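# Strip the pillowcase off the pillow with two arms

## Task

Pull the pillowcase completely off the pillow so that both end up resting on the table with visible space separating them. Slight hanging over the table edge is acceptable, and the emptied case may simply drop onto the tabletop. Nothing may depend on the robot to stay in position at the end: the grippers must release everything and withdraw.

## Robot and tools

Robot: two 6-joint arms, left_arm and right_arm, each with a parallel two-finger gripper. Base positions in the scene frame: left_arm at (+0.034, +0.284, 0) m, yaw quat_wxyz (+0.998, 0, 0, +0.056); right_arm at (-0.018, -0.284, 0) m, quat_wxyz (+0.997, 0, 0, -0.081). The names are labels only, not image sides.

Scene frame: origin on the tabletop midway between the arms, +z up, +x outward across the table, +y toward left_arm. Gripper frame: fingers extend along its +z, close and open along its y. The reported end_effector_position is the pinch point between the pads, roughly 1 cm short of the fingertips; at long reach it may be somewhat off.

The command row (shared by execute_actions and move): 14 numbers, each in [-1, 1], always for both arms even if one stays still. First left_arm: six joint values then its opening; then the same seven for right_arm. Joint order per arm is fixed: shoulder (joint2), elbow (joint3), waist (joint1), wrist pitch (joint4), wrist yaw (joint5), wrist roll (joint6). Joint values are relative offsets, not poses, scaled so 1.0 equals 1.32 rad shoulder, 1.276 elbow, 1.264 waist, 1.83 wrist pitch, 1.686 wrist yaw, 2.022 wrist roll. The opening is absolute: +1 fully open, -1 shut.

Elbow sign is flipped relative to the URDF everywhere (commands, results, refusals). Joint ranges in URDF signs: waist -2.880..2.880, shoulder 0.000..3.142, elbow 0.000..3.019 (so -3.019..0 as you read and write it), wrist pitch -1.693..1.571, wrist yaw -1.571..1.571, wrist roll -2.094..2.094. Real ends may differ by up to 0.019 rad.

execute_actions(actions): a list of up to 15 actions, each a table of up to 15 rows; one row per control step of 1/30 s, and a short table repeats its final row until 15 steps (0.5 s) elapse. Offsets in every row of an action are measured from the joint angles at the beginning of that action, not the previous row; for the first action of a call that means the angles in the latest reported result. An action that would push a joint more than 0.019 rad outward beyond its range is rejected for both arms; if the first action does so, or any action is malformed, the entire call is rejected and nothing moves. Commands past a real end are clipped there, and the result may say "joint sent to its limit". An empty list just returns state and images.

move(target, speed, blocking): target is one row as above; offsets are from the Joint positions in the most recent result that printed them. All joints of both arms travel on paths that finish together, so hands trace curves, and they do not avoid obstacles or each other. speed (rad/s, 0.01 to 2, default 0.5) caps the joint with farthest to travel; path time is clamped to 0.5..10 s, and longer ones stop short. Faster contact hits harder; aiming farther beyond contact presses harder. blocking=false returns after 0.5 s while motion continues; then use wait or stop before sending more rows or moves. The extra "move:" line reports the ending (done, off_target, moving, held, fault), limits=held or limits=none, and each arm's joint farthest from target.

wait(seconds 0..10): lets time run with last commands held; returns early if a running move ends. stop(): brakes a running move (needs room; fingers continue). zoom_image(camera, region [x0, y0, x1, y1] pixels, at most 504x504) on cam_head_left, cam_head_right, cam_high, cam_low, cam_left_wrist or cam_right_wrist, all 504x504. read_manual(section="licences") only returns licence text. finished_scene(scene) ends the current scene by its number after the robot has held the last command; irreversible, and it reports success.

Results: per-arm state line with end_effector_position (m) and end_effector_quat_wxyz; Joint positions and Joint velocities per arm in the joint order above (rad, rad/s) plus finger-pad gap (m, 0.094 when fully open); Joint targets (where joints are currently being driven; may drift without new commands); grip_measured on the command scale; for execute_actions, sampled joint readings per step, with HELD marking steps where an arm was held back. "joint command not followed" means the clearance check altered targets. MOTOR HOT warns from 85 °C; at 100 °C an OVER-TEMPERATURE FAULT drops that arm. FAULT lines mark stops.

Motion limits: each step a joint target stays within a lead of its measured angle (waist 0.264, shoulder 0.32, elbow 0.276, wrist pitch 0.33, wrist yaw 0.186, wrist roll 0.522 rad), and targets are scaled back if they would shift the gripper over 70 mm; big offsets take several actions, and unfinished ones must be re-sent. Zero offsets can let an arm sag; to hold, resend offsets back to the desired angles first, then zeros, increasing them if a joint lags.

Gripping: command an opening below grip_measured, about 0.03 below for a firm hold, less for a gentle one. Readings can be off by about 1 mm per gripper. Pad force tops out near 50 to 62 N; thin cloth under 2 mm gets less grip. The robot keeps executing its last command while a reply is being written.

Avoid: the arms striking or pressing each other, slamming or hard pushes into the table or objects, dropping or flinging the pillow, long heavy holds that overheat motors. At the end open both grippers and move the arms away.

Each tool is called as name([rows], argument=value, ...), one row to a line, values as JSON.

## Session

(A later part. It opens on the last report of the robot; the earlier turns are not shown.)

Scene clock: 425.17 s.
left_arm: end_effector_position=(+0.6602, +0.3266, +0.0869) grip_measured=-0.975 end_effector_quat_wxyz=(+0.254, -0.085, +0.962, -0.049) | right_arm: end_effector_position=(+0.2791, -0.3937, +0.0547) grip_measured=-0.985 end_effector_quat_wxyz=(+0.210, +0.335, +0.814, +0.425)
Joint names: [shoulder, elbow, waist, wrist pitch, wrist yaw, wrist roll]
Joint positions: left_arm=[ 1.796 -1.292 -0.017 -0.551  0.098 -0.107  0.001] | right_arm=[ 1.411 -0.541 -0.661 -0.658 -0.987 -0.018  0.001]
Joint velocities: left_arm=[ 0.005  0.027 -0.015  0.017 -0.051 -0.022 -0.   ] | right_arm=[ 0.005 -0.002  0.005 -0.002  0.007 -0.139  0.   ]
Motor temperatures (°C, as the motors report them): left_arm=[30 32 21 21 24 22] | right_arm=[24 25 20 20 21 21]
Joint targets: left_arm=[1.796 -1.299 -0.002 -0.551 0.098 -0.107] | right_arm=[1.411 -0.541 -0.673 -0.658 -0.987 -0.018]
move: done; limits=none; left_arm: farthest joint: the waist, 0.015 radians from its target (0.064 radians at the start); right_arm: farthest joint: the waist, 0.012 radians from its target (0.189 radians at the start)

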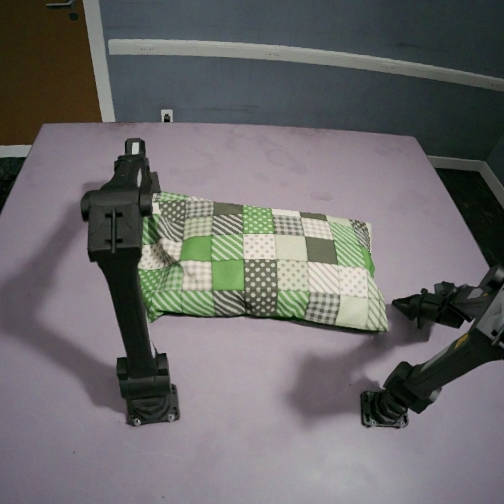

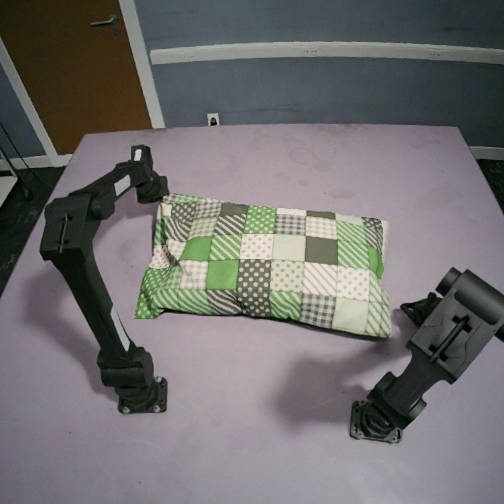

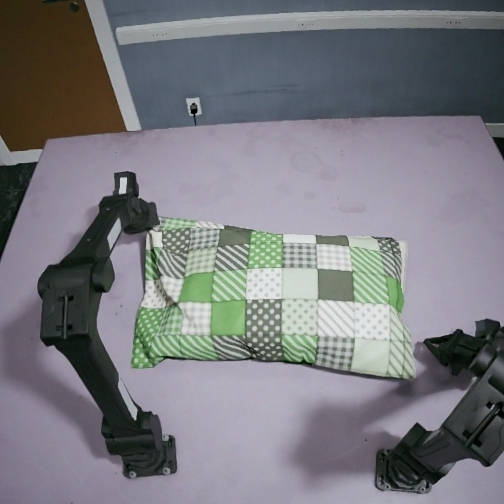

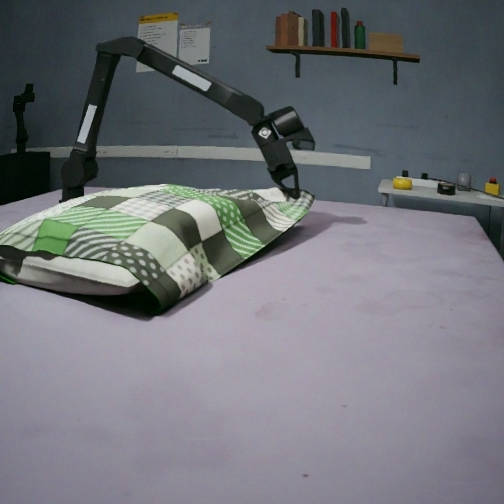

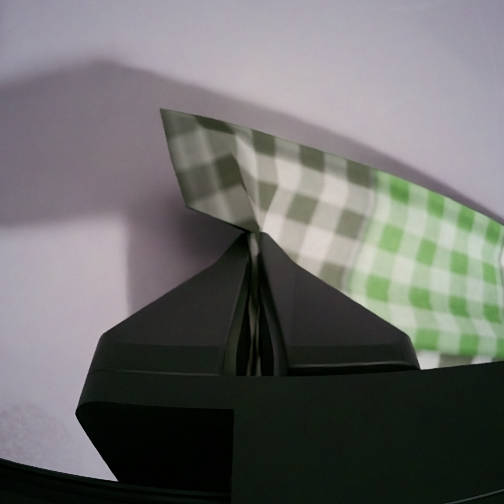

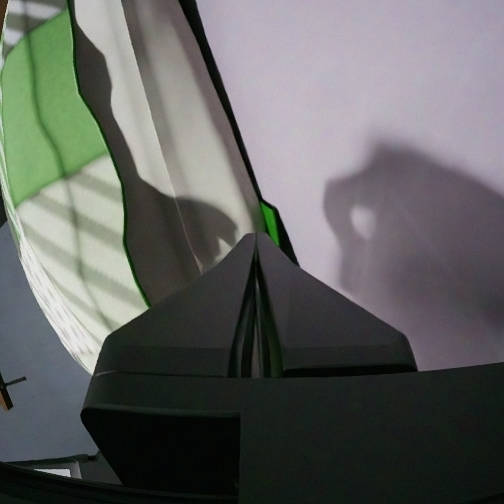

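move(target=[0,0,-0.03,0,0,0,-1,0,0,0.05,0,0,0,-0.35])

move(target=[0,0,0,0,0,0,-1,0,0,0.2,0,0,0,-0.35], speed=0.15)

move(target=[0,0,0,0,0,0,-1,0,0,0,0,0,0,-1])

move(target=[0,0,0.05,0,0,0,-1,0,0,-0.15,0,0,0,-1], speed=0.15)

Scene clock: 435.73 s.
left_arm: end_effector_position=(+0.6589, +0.3029, +0.0841) grip_measured=-0.975 end_effector_quat_wxyz=(+0.251, -0.067, +0.964, -0.054) | right_arm: end_effector_position=(+0.2844, -0.3781, +0.0547) grip_measured=-0.352 end_effector_quat_wxyz=(+0.199, +0.314, +0.823, +0.430)
Joint names: [shoulder, elbow, waist, wrist pitch, wrist yaw, wrist roll]
Joint positions: left_arm=[ 1.796 -1.286 -0.054 -0.551  0.099 -0.107  0.001] | right_arm=[ 1.411 -0.541 -0.609 -0.658 -0.987 -0.018  0.03 ]
Joint velocities: left_arm=[-0.015  0.012 -0.024 -0.002 -0.007  0.037  0.   ] | right_arm=[-0.015  0.002  0.005 -0.002 -0.051  0.051 -0.   ]
Motor temperatures (°C, as the motors report them): left_arm=[30 32 21 21 23 22] | right_arm=[24 25 20 20 21 21]
Joint targets: left_arm=[1.796 -1.292 -0.055 -0.551 0.098 -0.107] | right_arm=[1.411 -0.541 -0.598 -0.658 -0.987 -0.018]
move: done; limits=none; left_arm: farthest joint: the elbow, 0.006 radians from its target (0.000 radians at the start); right_arm: farthest joint: the waist, 0.011 radians from its target (0.063 radians at the start)

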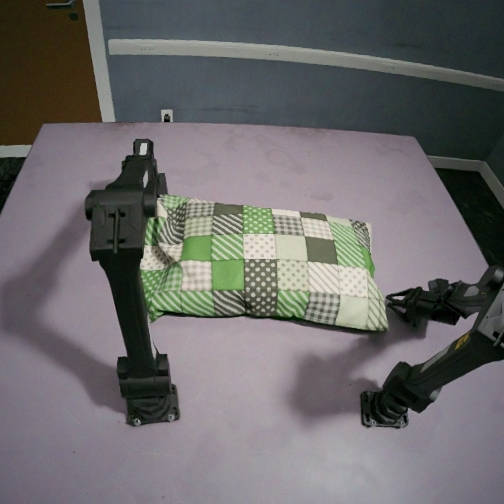

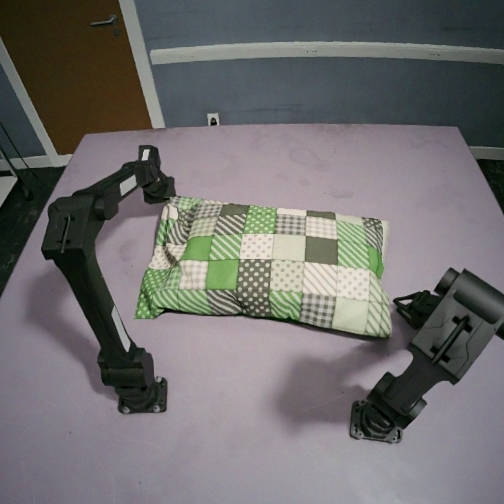

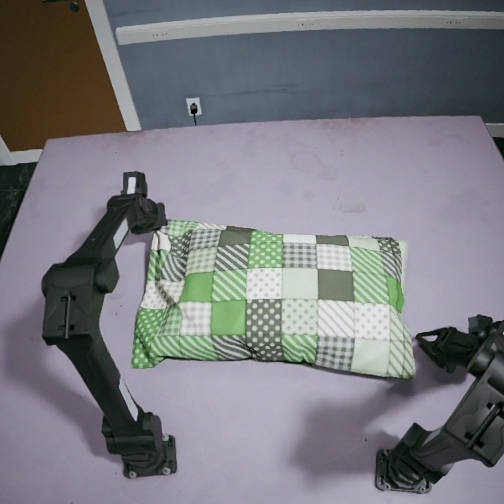

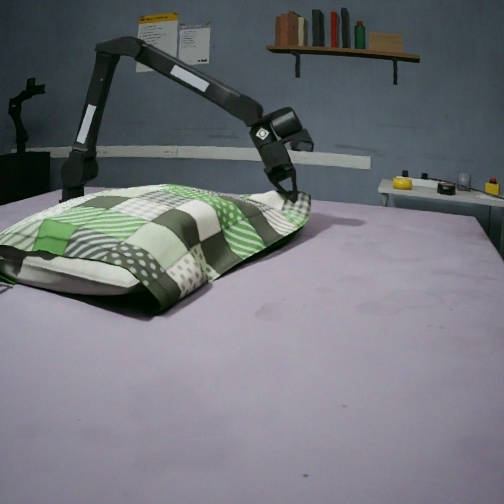

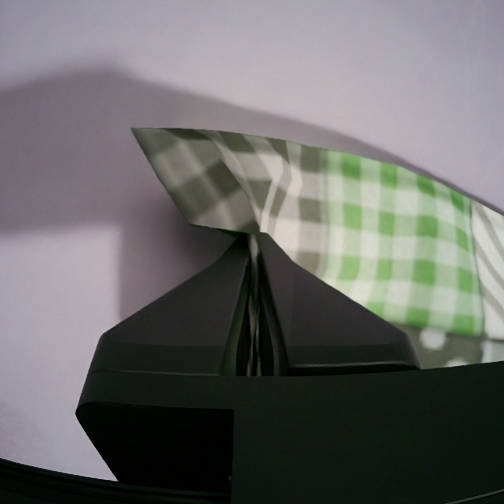

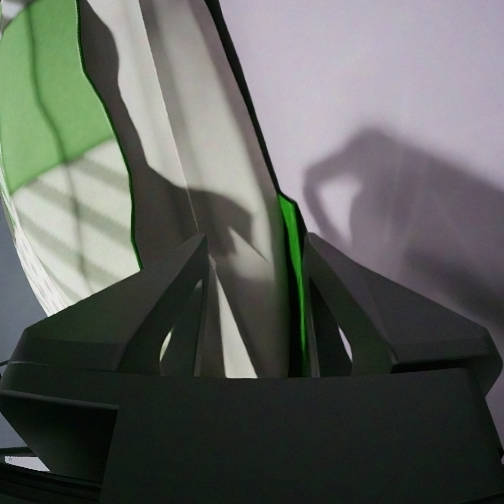

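Scene clock: 437.77 s.
left_arm: end_effector_position=(+0.6577, +0.3028, +0.0828) grip_measured=-0.975 end_effector_quat_wxyz=(+0.249, -0.067, +0.965, -0.054) | right_arm: end_effector_position=(+0.2980, -0.3049, +0.0547) grip_measured=-0.352 end_effector_quat_wxyz=(+0.147, +0.215, +0.854, +0.451)
Joint names: [shoulder, elbow, waist, wrist pitch, wrist yaw, wrist roll]
Joint positions: left_arm=[ 1.796 -1.283 -0.054 -0.551  0.099 -0.107  0.001] | right_arm=[ 1.411 -0.541 -0.373 -0.658 -0.987 -0.018  0.03 ]
Joint velocities: left_arm=[-0.005 -0.007 -0.015 -0.012 -0.081  0.051  0.001] | right_arm=[-0.005  0.012 -0.005 -0.012  0.051 -0.037  0.001]
Motor temperatures (°C, as the motors report them): left_arm=[30 32 21 21 23 22] | right_arm=[24 25 20 20 21 21]
Joint targets: left_arm=[1.796 -1.286 -0.054 -0.551 0.099 -0.107] | right_arm=[1.411 -0.541 -0.356 -0.658 -0.987 -0.018]
move: done; limits=none; left_arm: farthest joint: the elbow, 0.003 radians from its target (0.000 radians at the start); right_arm: farthest joint: the waist, 0.017 radians from its target (0.253 radians at the start)

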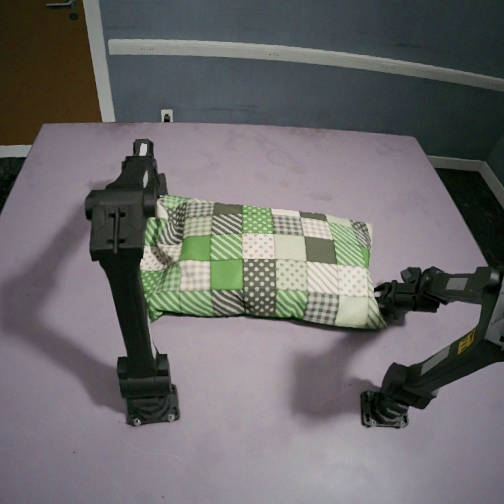

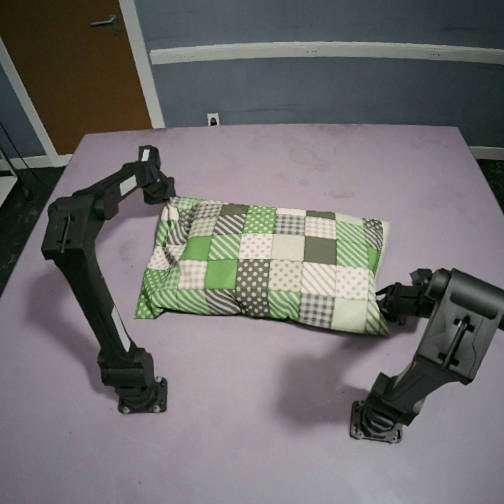

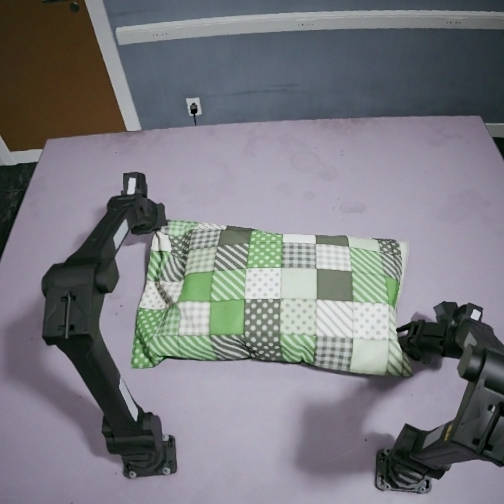

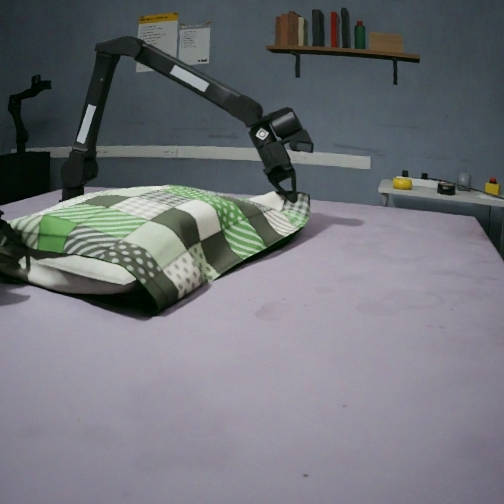

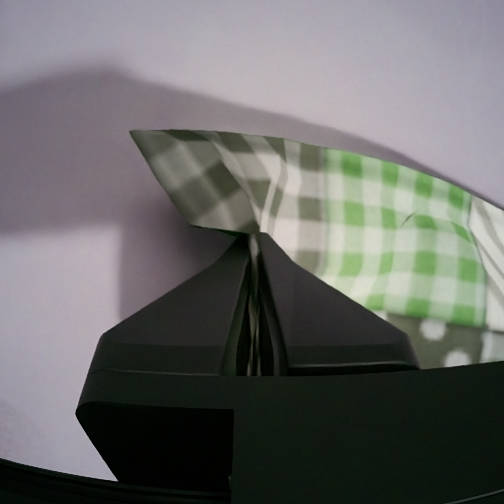

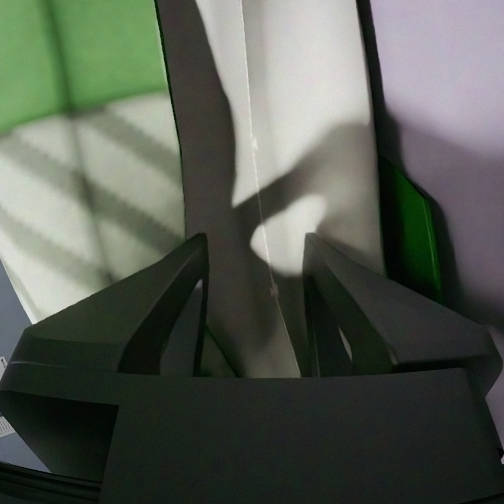

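Scene clock: 438.27 s.
left_arm: end_effector_position=(+0.6577, +0.3028, +0.0828) grip_measured=-0.975 end_effector_quat_wxyz=(+0.249, -0.067, +0.965, -0.054) | right_arm: end_effector_position=(+0.2980, -0.3049, +0.0547) grip_measured=-0.985 end_effector_quat_wxyz=(+0.147, +0.215, +0.854, +0.451)
Joint names: [shoulder, elbow, waist, wrist pitch, wrist yaw, wrist roll]
Joint positions: left_arm=[ 1.796 -1.283 -0.054 -0.551  0.099 -0.107  0.001] | right_arm=[ 1.411 -0.541 -0.373 -0.658 -0.987 -0.018  0.001]
Joint velocities: left_arm=[ 0.005 -0.002 -0.005 -0.012  0.051  0.037 -0.002] | right_arm=[ 0.005  0.002 -0.005 -0.002 -0.051 -0.007 -0.   ]
Motor temperatures (°C, as the motors report them): left_arm=[30 32 21 21 23 22] | right_arm=[24 25 20 20 21 21]
Joint targets: left_arm=[1.796 -1.283 -0.054 -0.551 0.099 -0.107] | right_arm=[1.411 -0.541 -0.373 -0.658 -0.987 -0.018]
move: done; limits=none; left_arm: farthest joint: the waist, 0.000 radians from its target (0.000 radians at the start); right_arm: farthest joint: the waist, 0.000 radians from its target (0.000 radians at the start)

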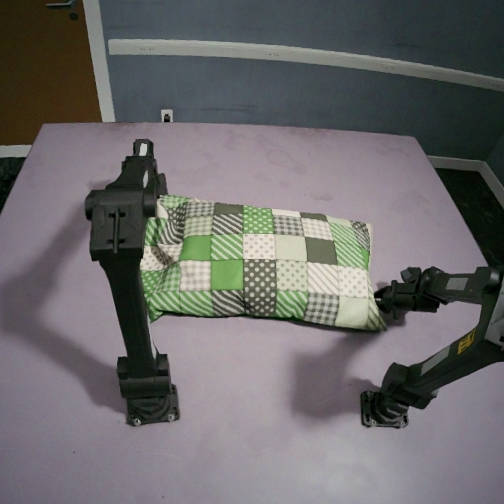

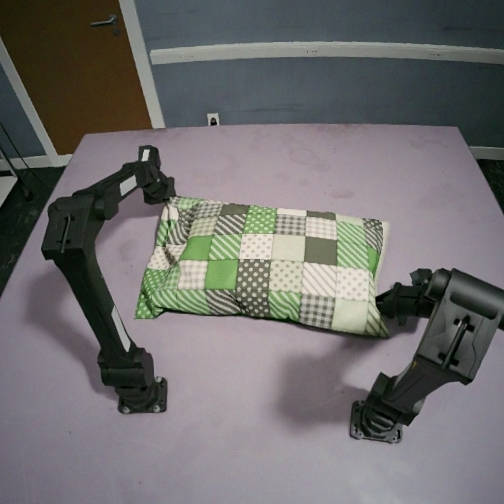

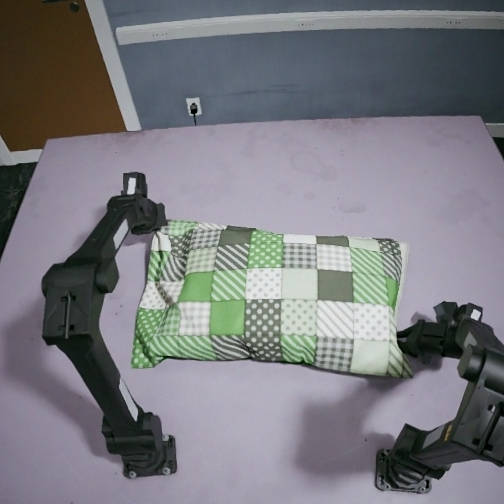

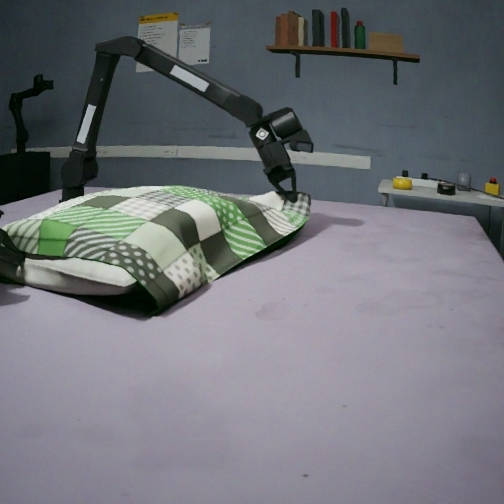

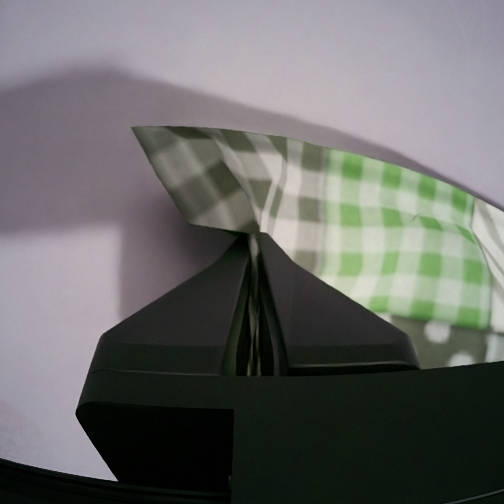

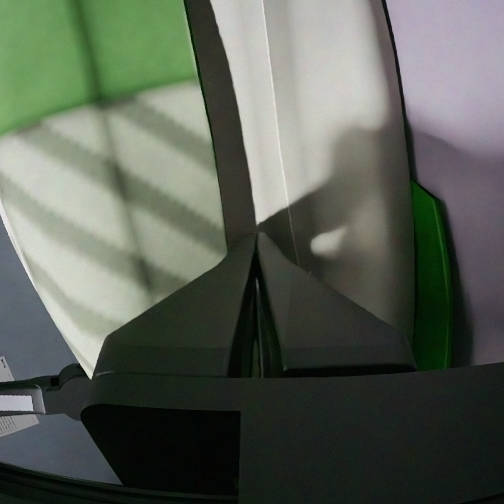

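Scene clock: 439.87 s.
left_arm: end_effector_position=(+0.6546, +0.3322, +0.0811) grip_measured=-0.975 end_effector_quat_wxyz=(+0.248, -0.090, +0.963, -0.049) | right_arm: end_effector_position=(+0.2894, -0.3603, +0.0547) grip_measured=-0.985 end_effector_quat_wxyz=(+0.187, +0.290, +0.831, +0.436)
Joint names: [shoulder, elbow, waist, wrist pitch, wrist yaw, wrist roll]
Joint positions: left_arm=[ 1.796 -1.279 -0.007 -0.551  0.1   -0.107  0.001] | right_arm=[ 1.411 -0.541 -0.55  -0.658 -0.987 -0.018  0.001]
Joint velocities: left_arm=[-0.005 -0.002 -0.005 -0.017 -0.066  0.007  0.001] | right_arm=[-0.005  0.002  0.005  0.007  0.007  0.037 -0.   ]
Motor temperatures (°C, as the motors report them): left_arm=[30 32 21 21 23 22] | right_arm=[24 25 20 20 21 21]
Joint targets: left_arm=[1.796 -1.283 0.009 -0.551 0.099 -0.107] | right_arm=[1.411 -0.541 -0.563 -0.658 -0.987 -0.018]
move: done; limits=none; left_arm: farthest joint: the waist, 0.016 radians from its target (0.064 radians at the start); right_arm: farthest joint: the waist, 0.012 radians from its target (0.190 radians at the start)

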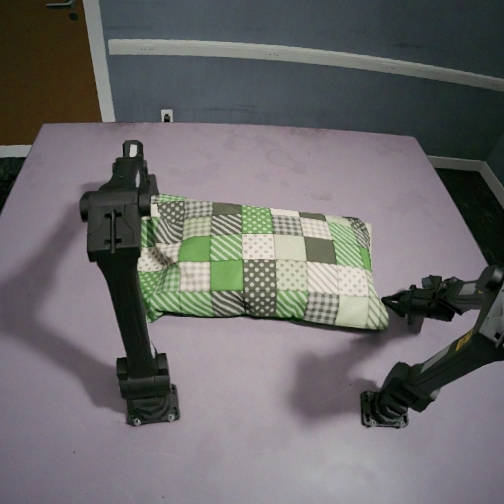

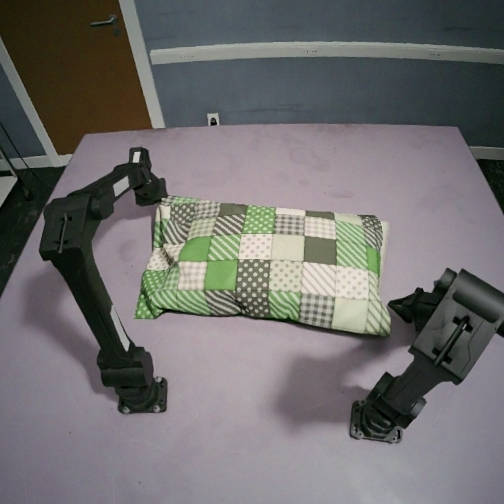

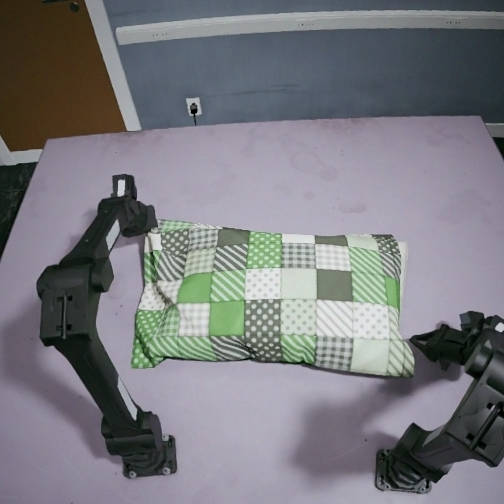

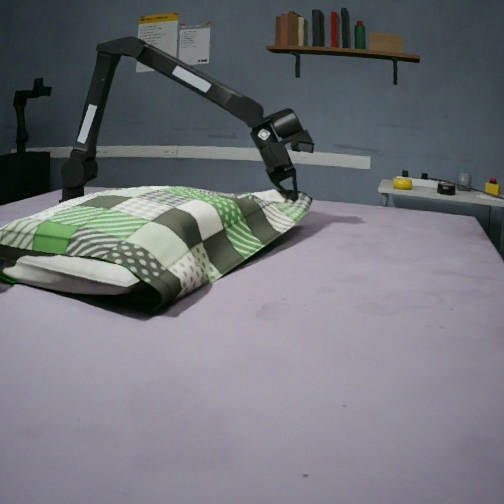

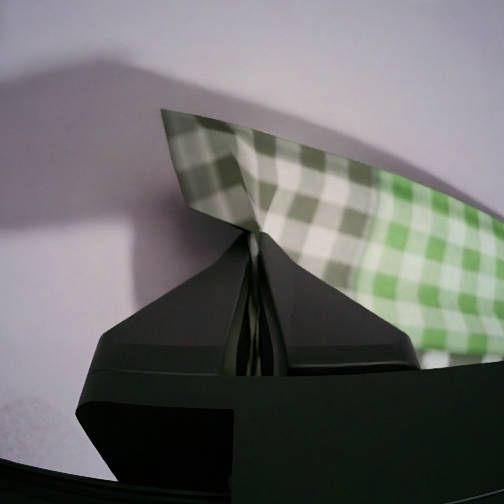

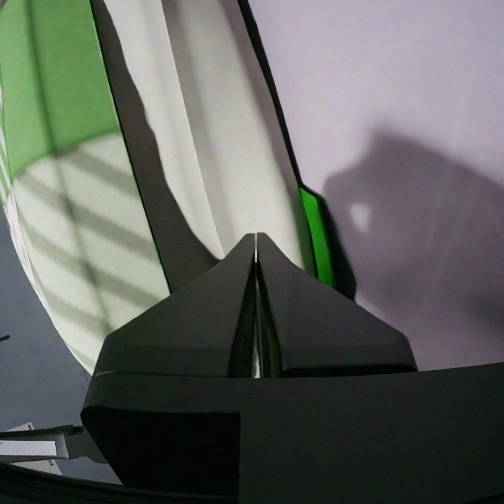

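move(target=[0,0,-0.03,0,0,0,-1,0.055,0,-0.05,0,0,0,-0.15])

move(target=[0,0,0,0,0,0,-1,0,0,0.2,0,0,0,-0.15], speed=0.15)

Scene clock: 448.90 s.
left_arm: end_effector_position=(+0.6536, +0.3089, +0.0785) grip_measured=-0.975 end_effector_quat_wxyz=(+0.245, -0.072, +0.965, -0.054) | right_arm: end_effector_position=(+0.2817, -0.3729, +0.0402) grip_measured=-0.152 end_effector_quat_wxyz=(+0.175, +0.324, +0.819, +0.440)
Joint names: [shoulder, elbow, waist, wrist pitch, wrist yaw, wrist roll]
Joint positions: left_arm=[ 1.796 -1.273 -0.044 -0.551  0.101 -0.107  0.001] | right_arm=[ 1.467 -0.541 -0.602 -0.658 -0.987 -0.018  0.04 ]
Joint velocities: left_arm=[-0.005  0.012 -0.005 -0.002  0.007  0.007 -0.   ] | right_arm=[-0.005 -0.007 -0.005  0.007  0.007  0.051 -0.001]
Motor temperatures (°C, as the motors report them): left_arm=[30 32 21 21 23 22] | right_arm=[24 25 20 20 21 21]
Joint targets: left_arm=[1.796 -1.279 -0.045 -0.551 0.100 -0.107] | right_arm=[1.484 -0.541 -0.614 -0.658 -0.987 -0.018]
move: done; limits=none; left_arm: farthest joint: the elbow, 0.006 radians from its target (0.000 radians at the start); right_arm: farthest joint: the shoulder, 0.016 radians from its target (0.072 radians at the start)

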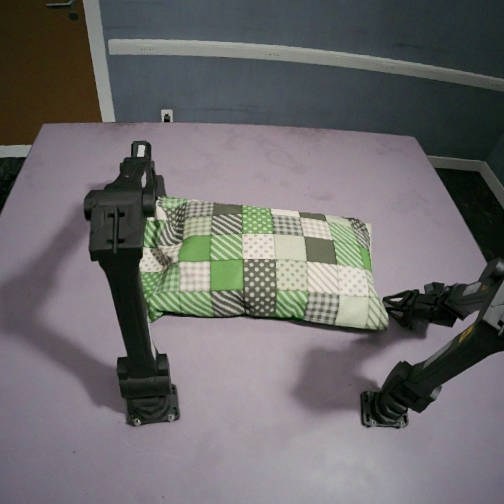

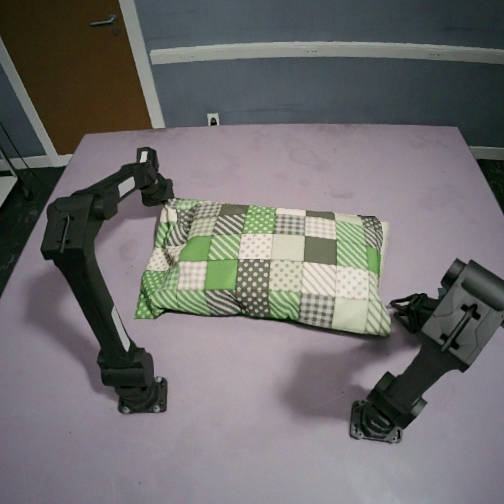

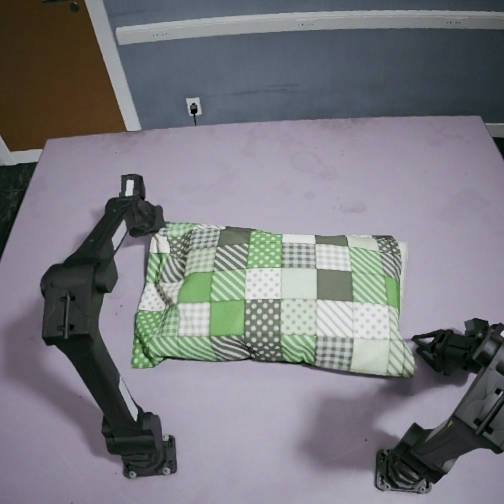

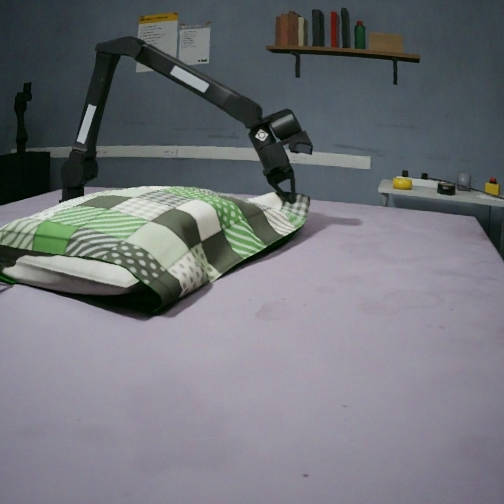

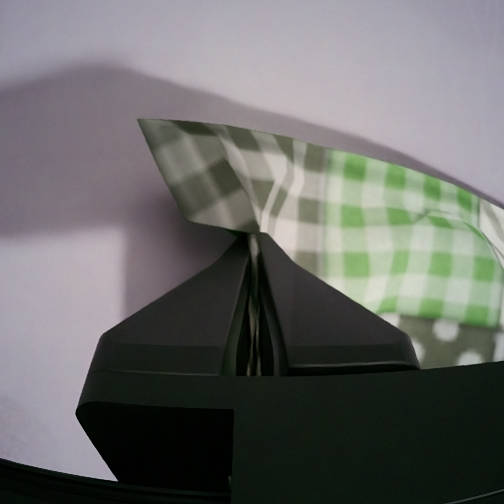

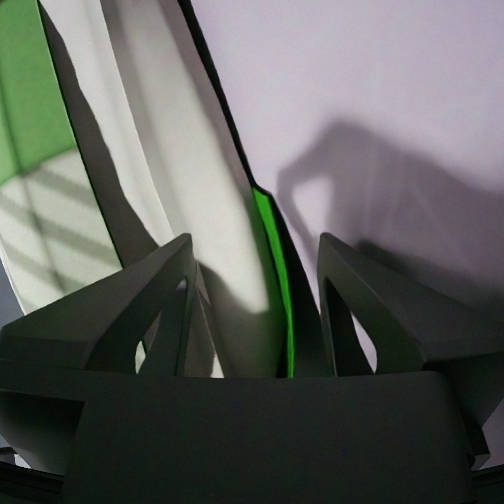

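Scene clock: 450.93 s.
left_arm: end_effector_position=(+0.6525, +0.3088, +0.0773) grip_measured=-0.975 end_effector_quat_wxyz=(+0.243, -0.072, +0.966, -0.054) | right_arm: end_effector_position=(+0.2941, -0.3008, +0.0402) grip_measured=-0.152 end_effector_quat_wxyz=(+0.122, +0.226, +0.851, +0.458)
Joint names: [shoulder, elbow, waist, wrist pitch, wrist yaw, wrist roll]
Joint positions: left_arm=[ 1.796 -1.27  -0.044 -0.551  0.101 -0.107  0.001] | right_arm=[ 1.467 -0.541 -0.367 -0.658 -0.987 -0.018  0.04 ]
Joint velocities: left_arm=[-0.015 -0.002  0.015 -0.022  0.037  0.007  0.   ] | right_arm=[ 0.005  0.002 -0.005 -0.002 -0.037 -0.037 -0.   ]
Motor temperatures (°C, as the motors report them): left_arm=[30 32 21 21 23 22] | right_arm=[24 25 20 20 21 21]
Joint targets: left_arm=[1.796 -1.273 -0.044 -0.551 0.101 -0.107] | right_arm=[1.467 -0.541 -0.350 -0.658 -0.987 -0.018]
move: done; limits=none; left_arm: farthest joint: the elbow, 0.003 radians from its target (0.000 radians at the start); right_arm: farthest joint: the waist, 0.018 radians from its target (0.253 radians at the start)

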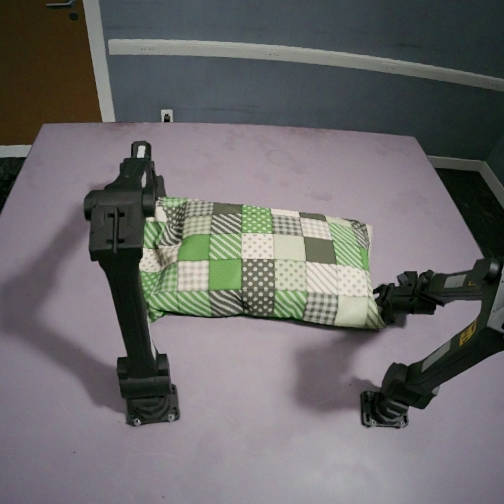

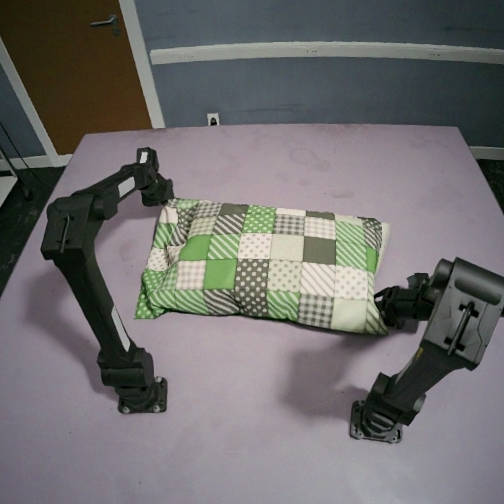

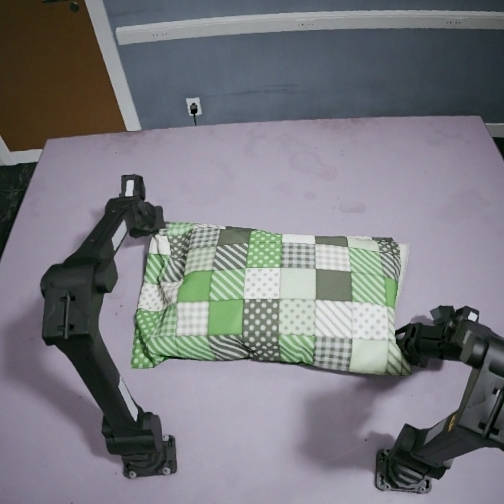

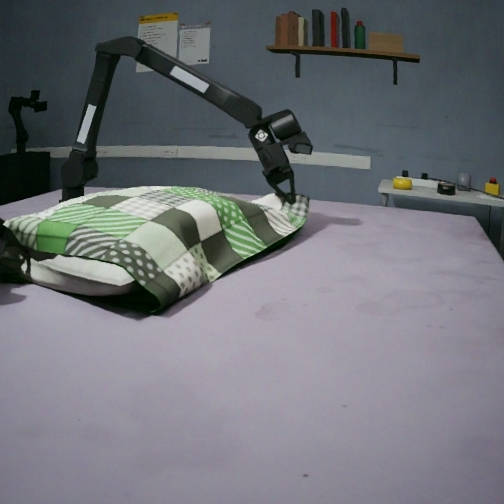

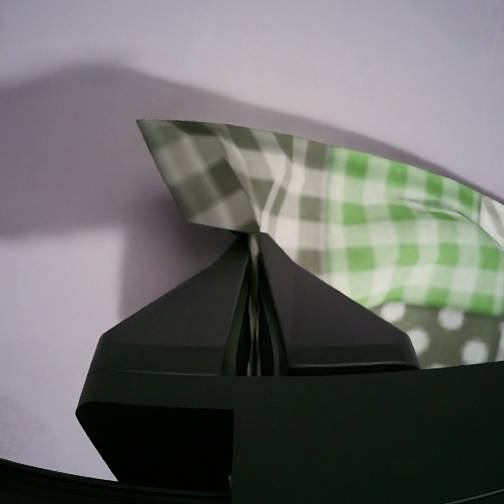

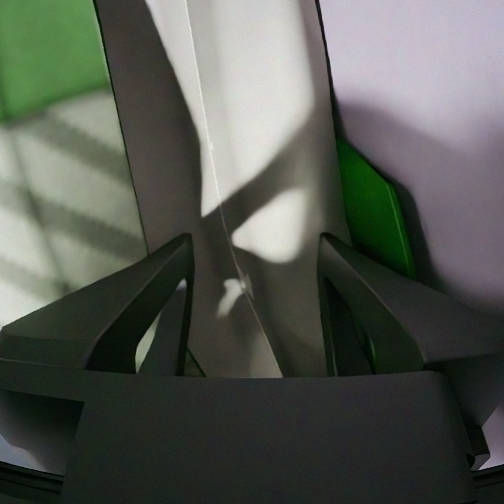

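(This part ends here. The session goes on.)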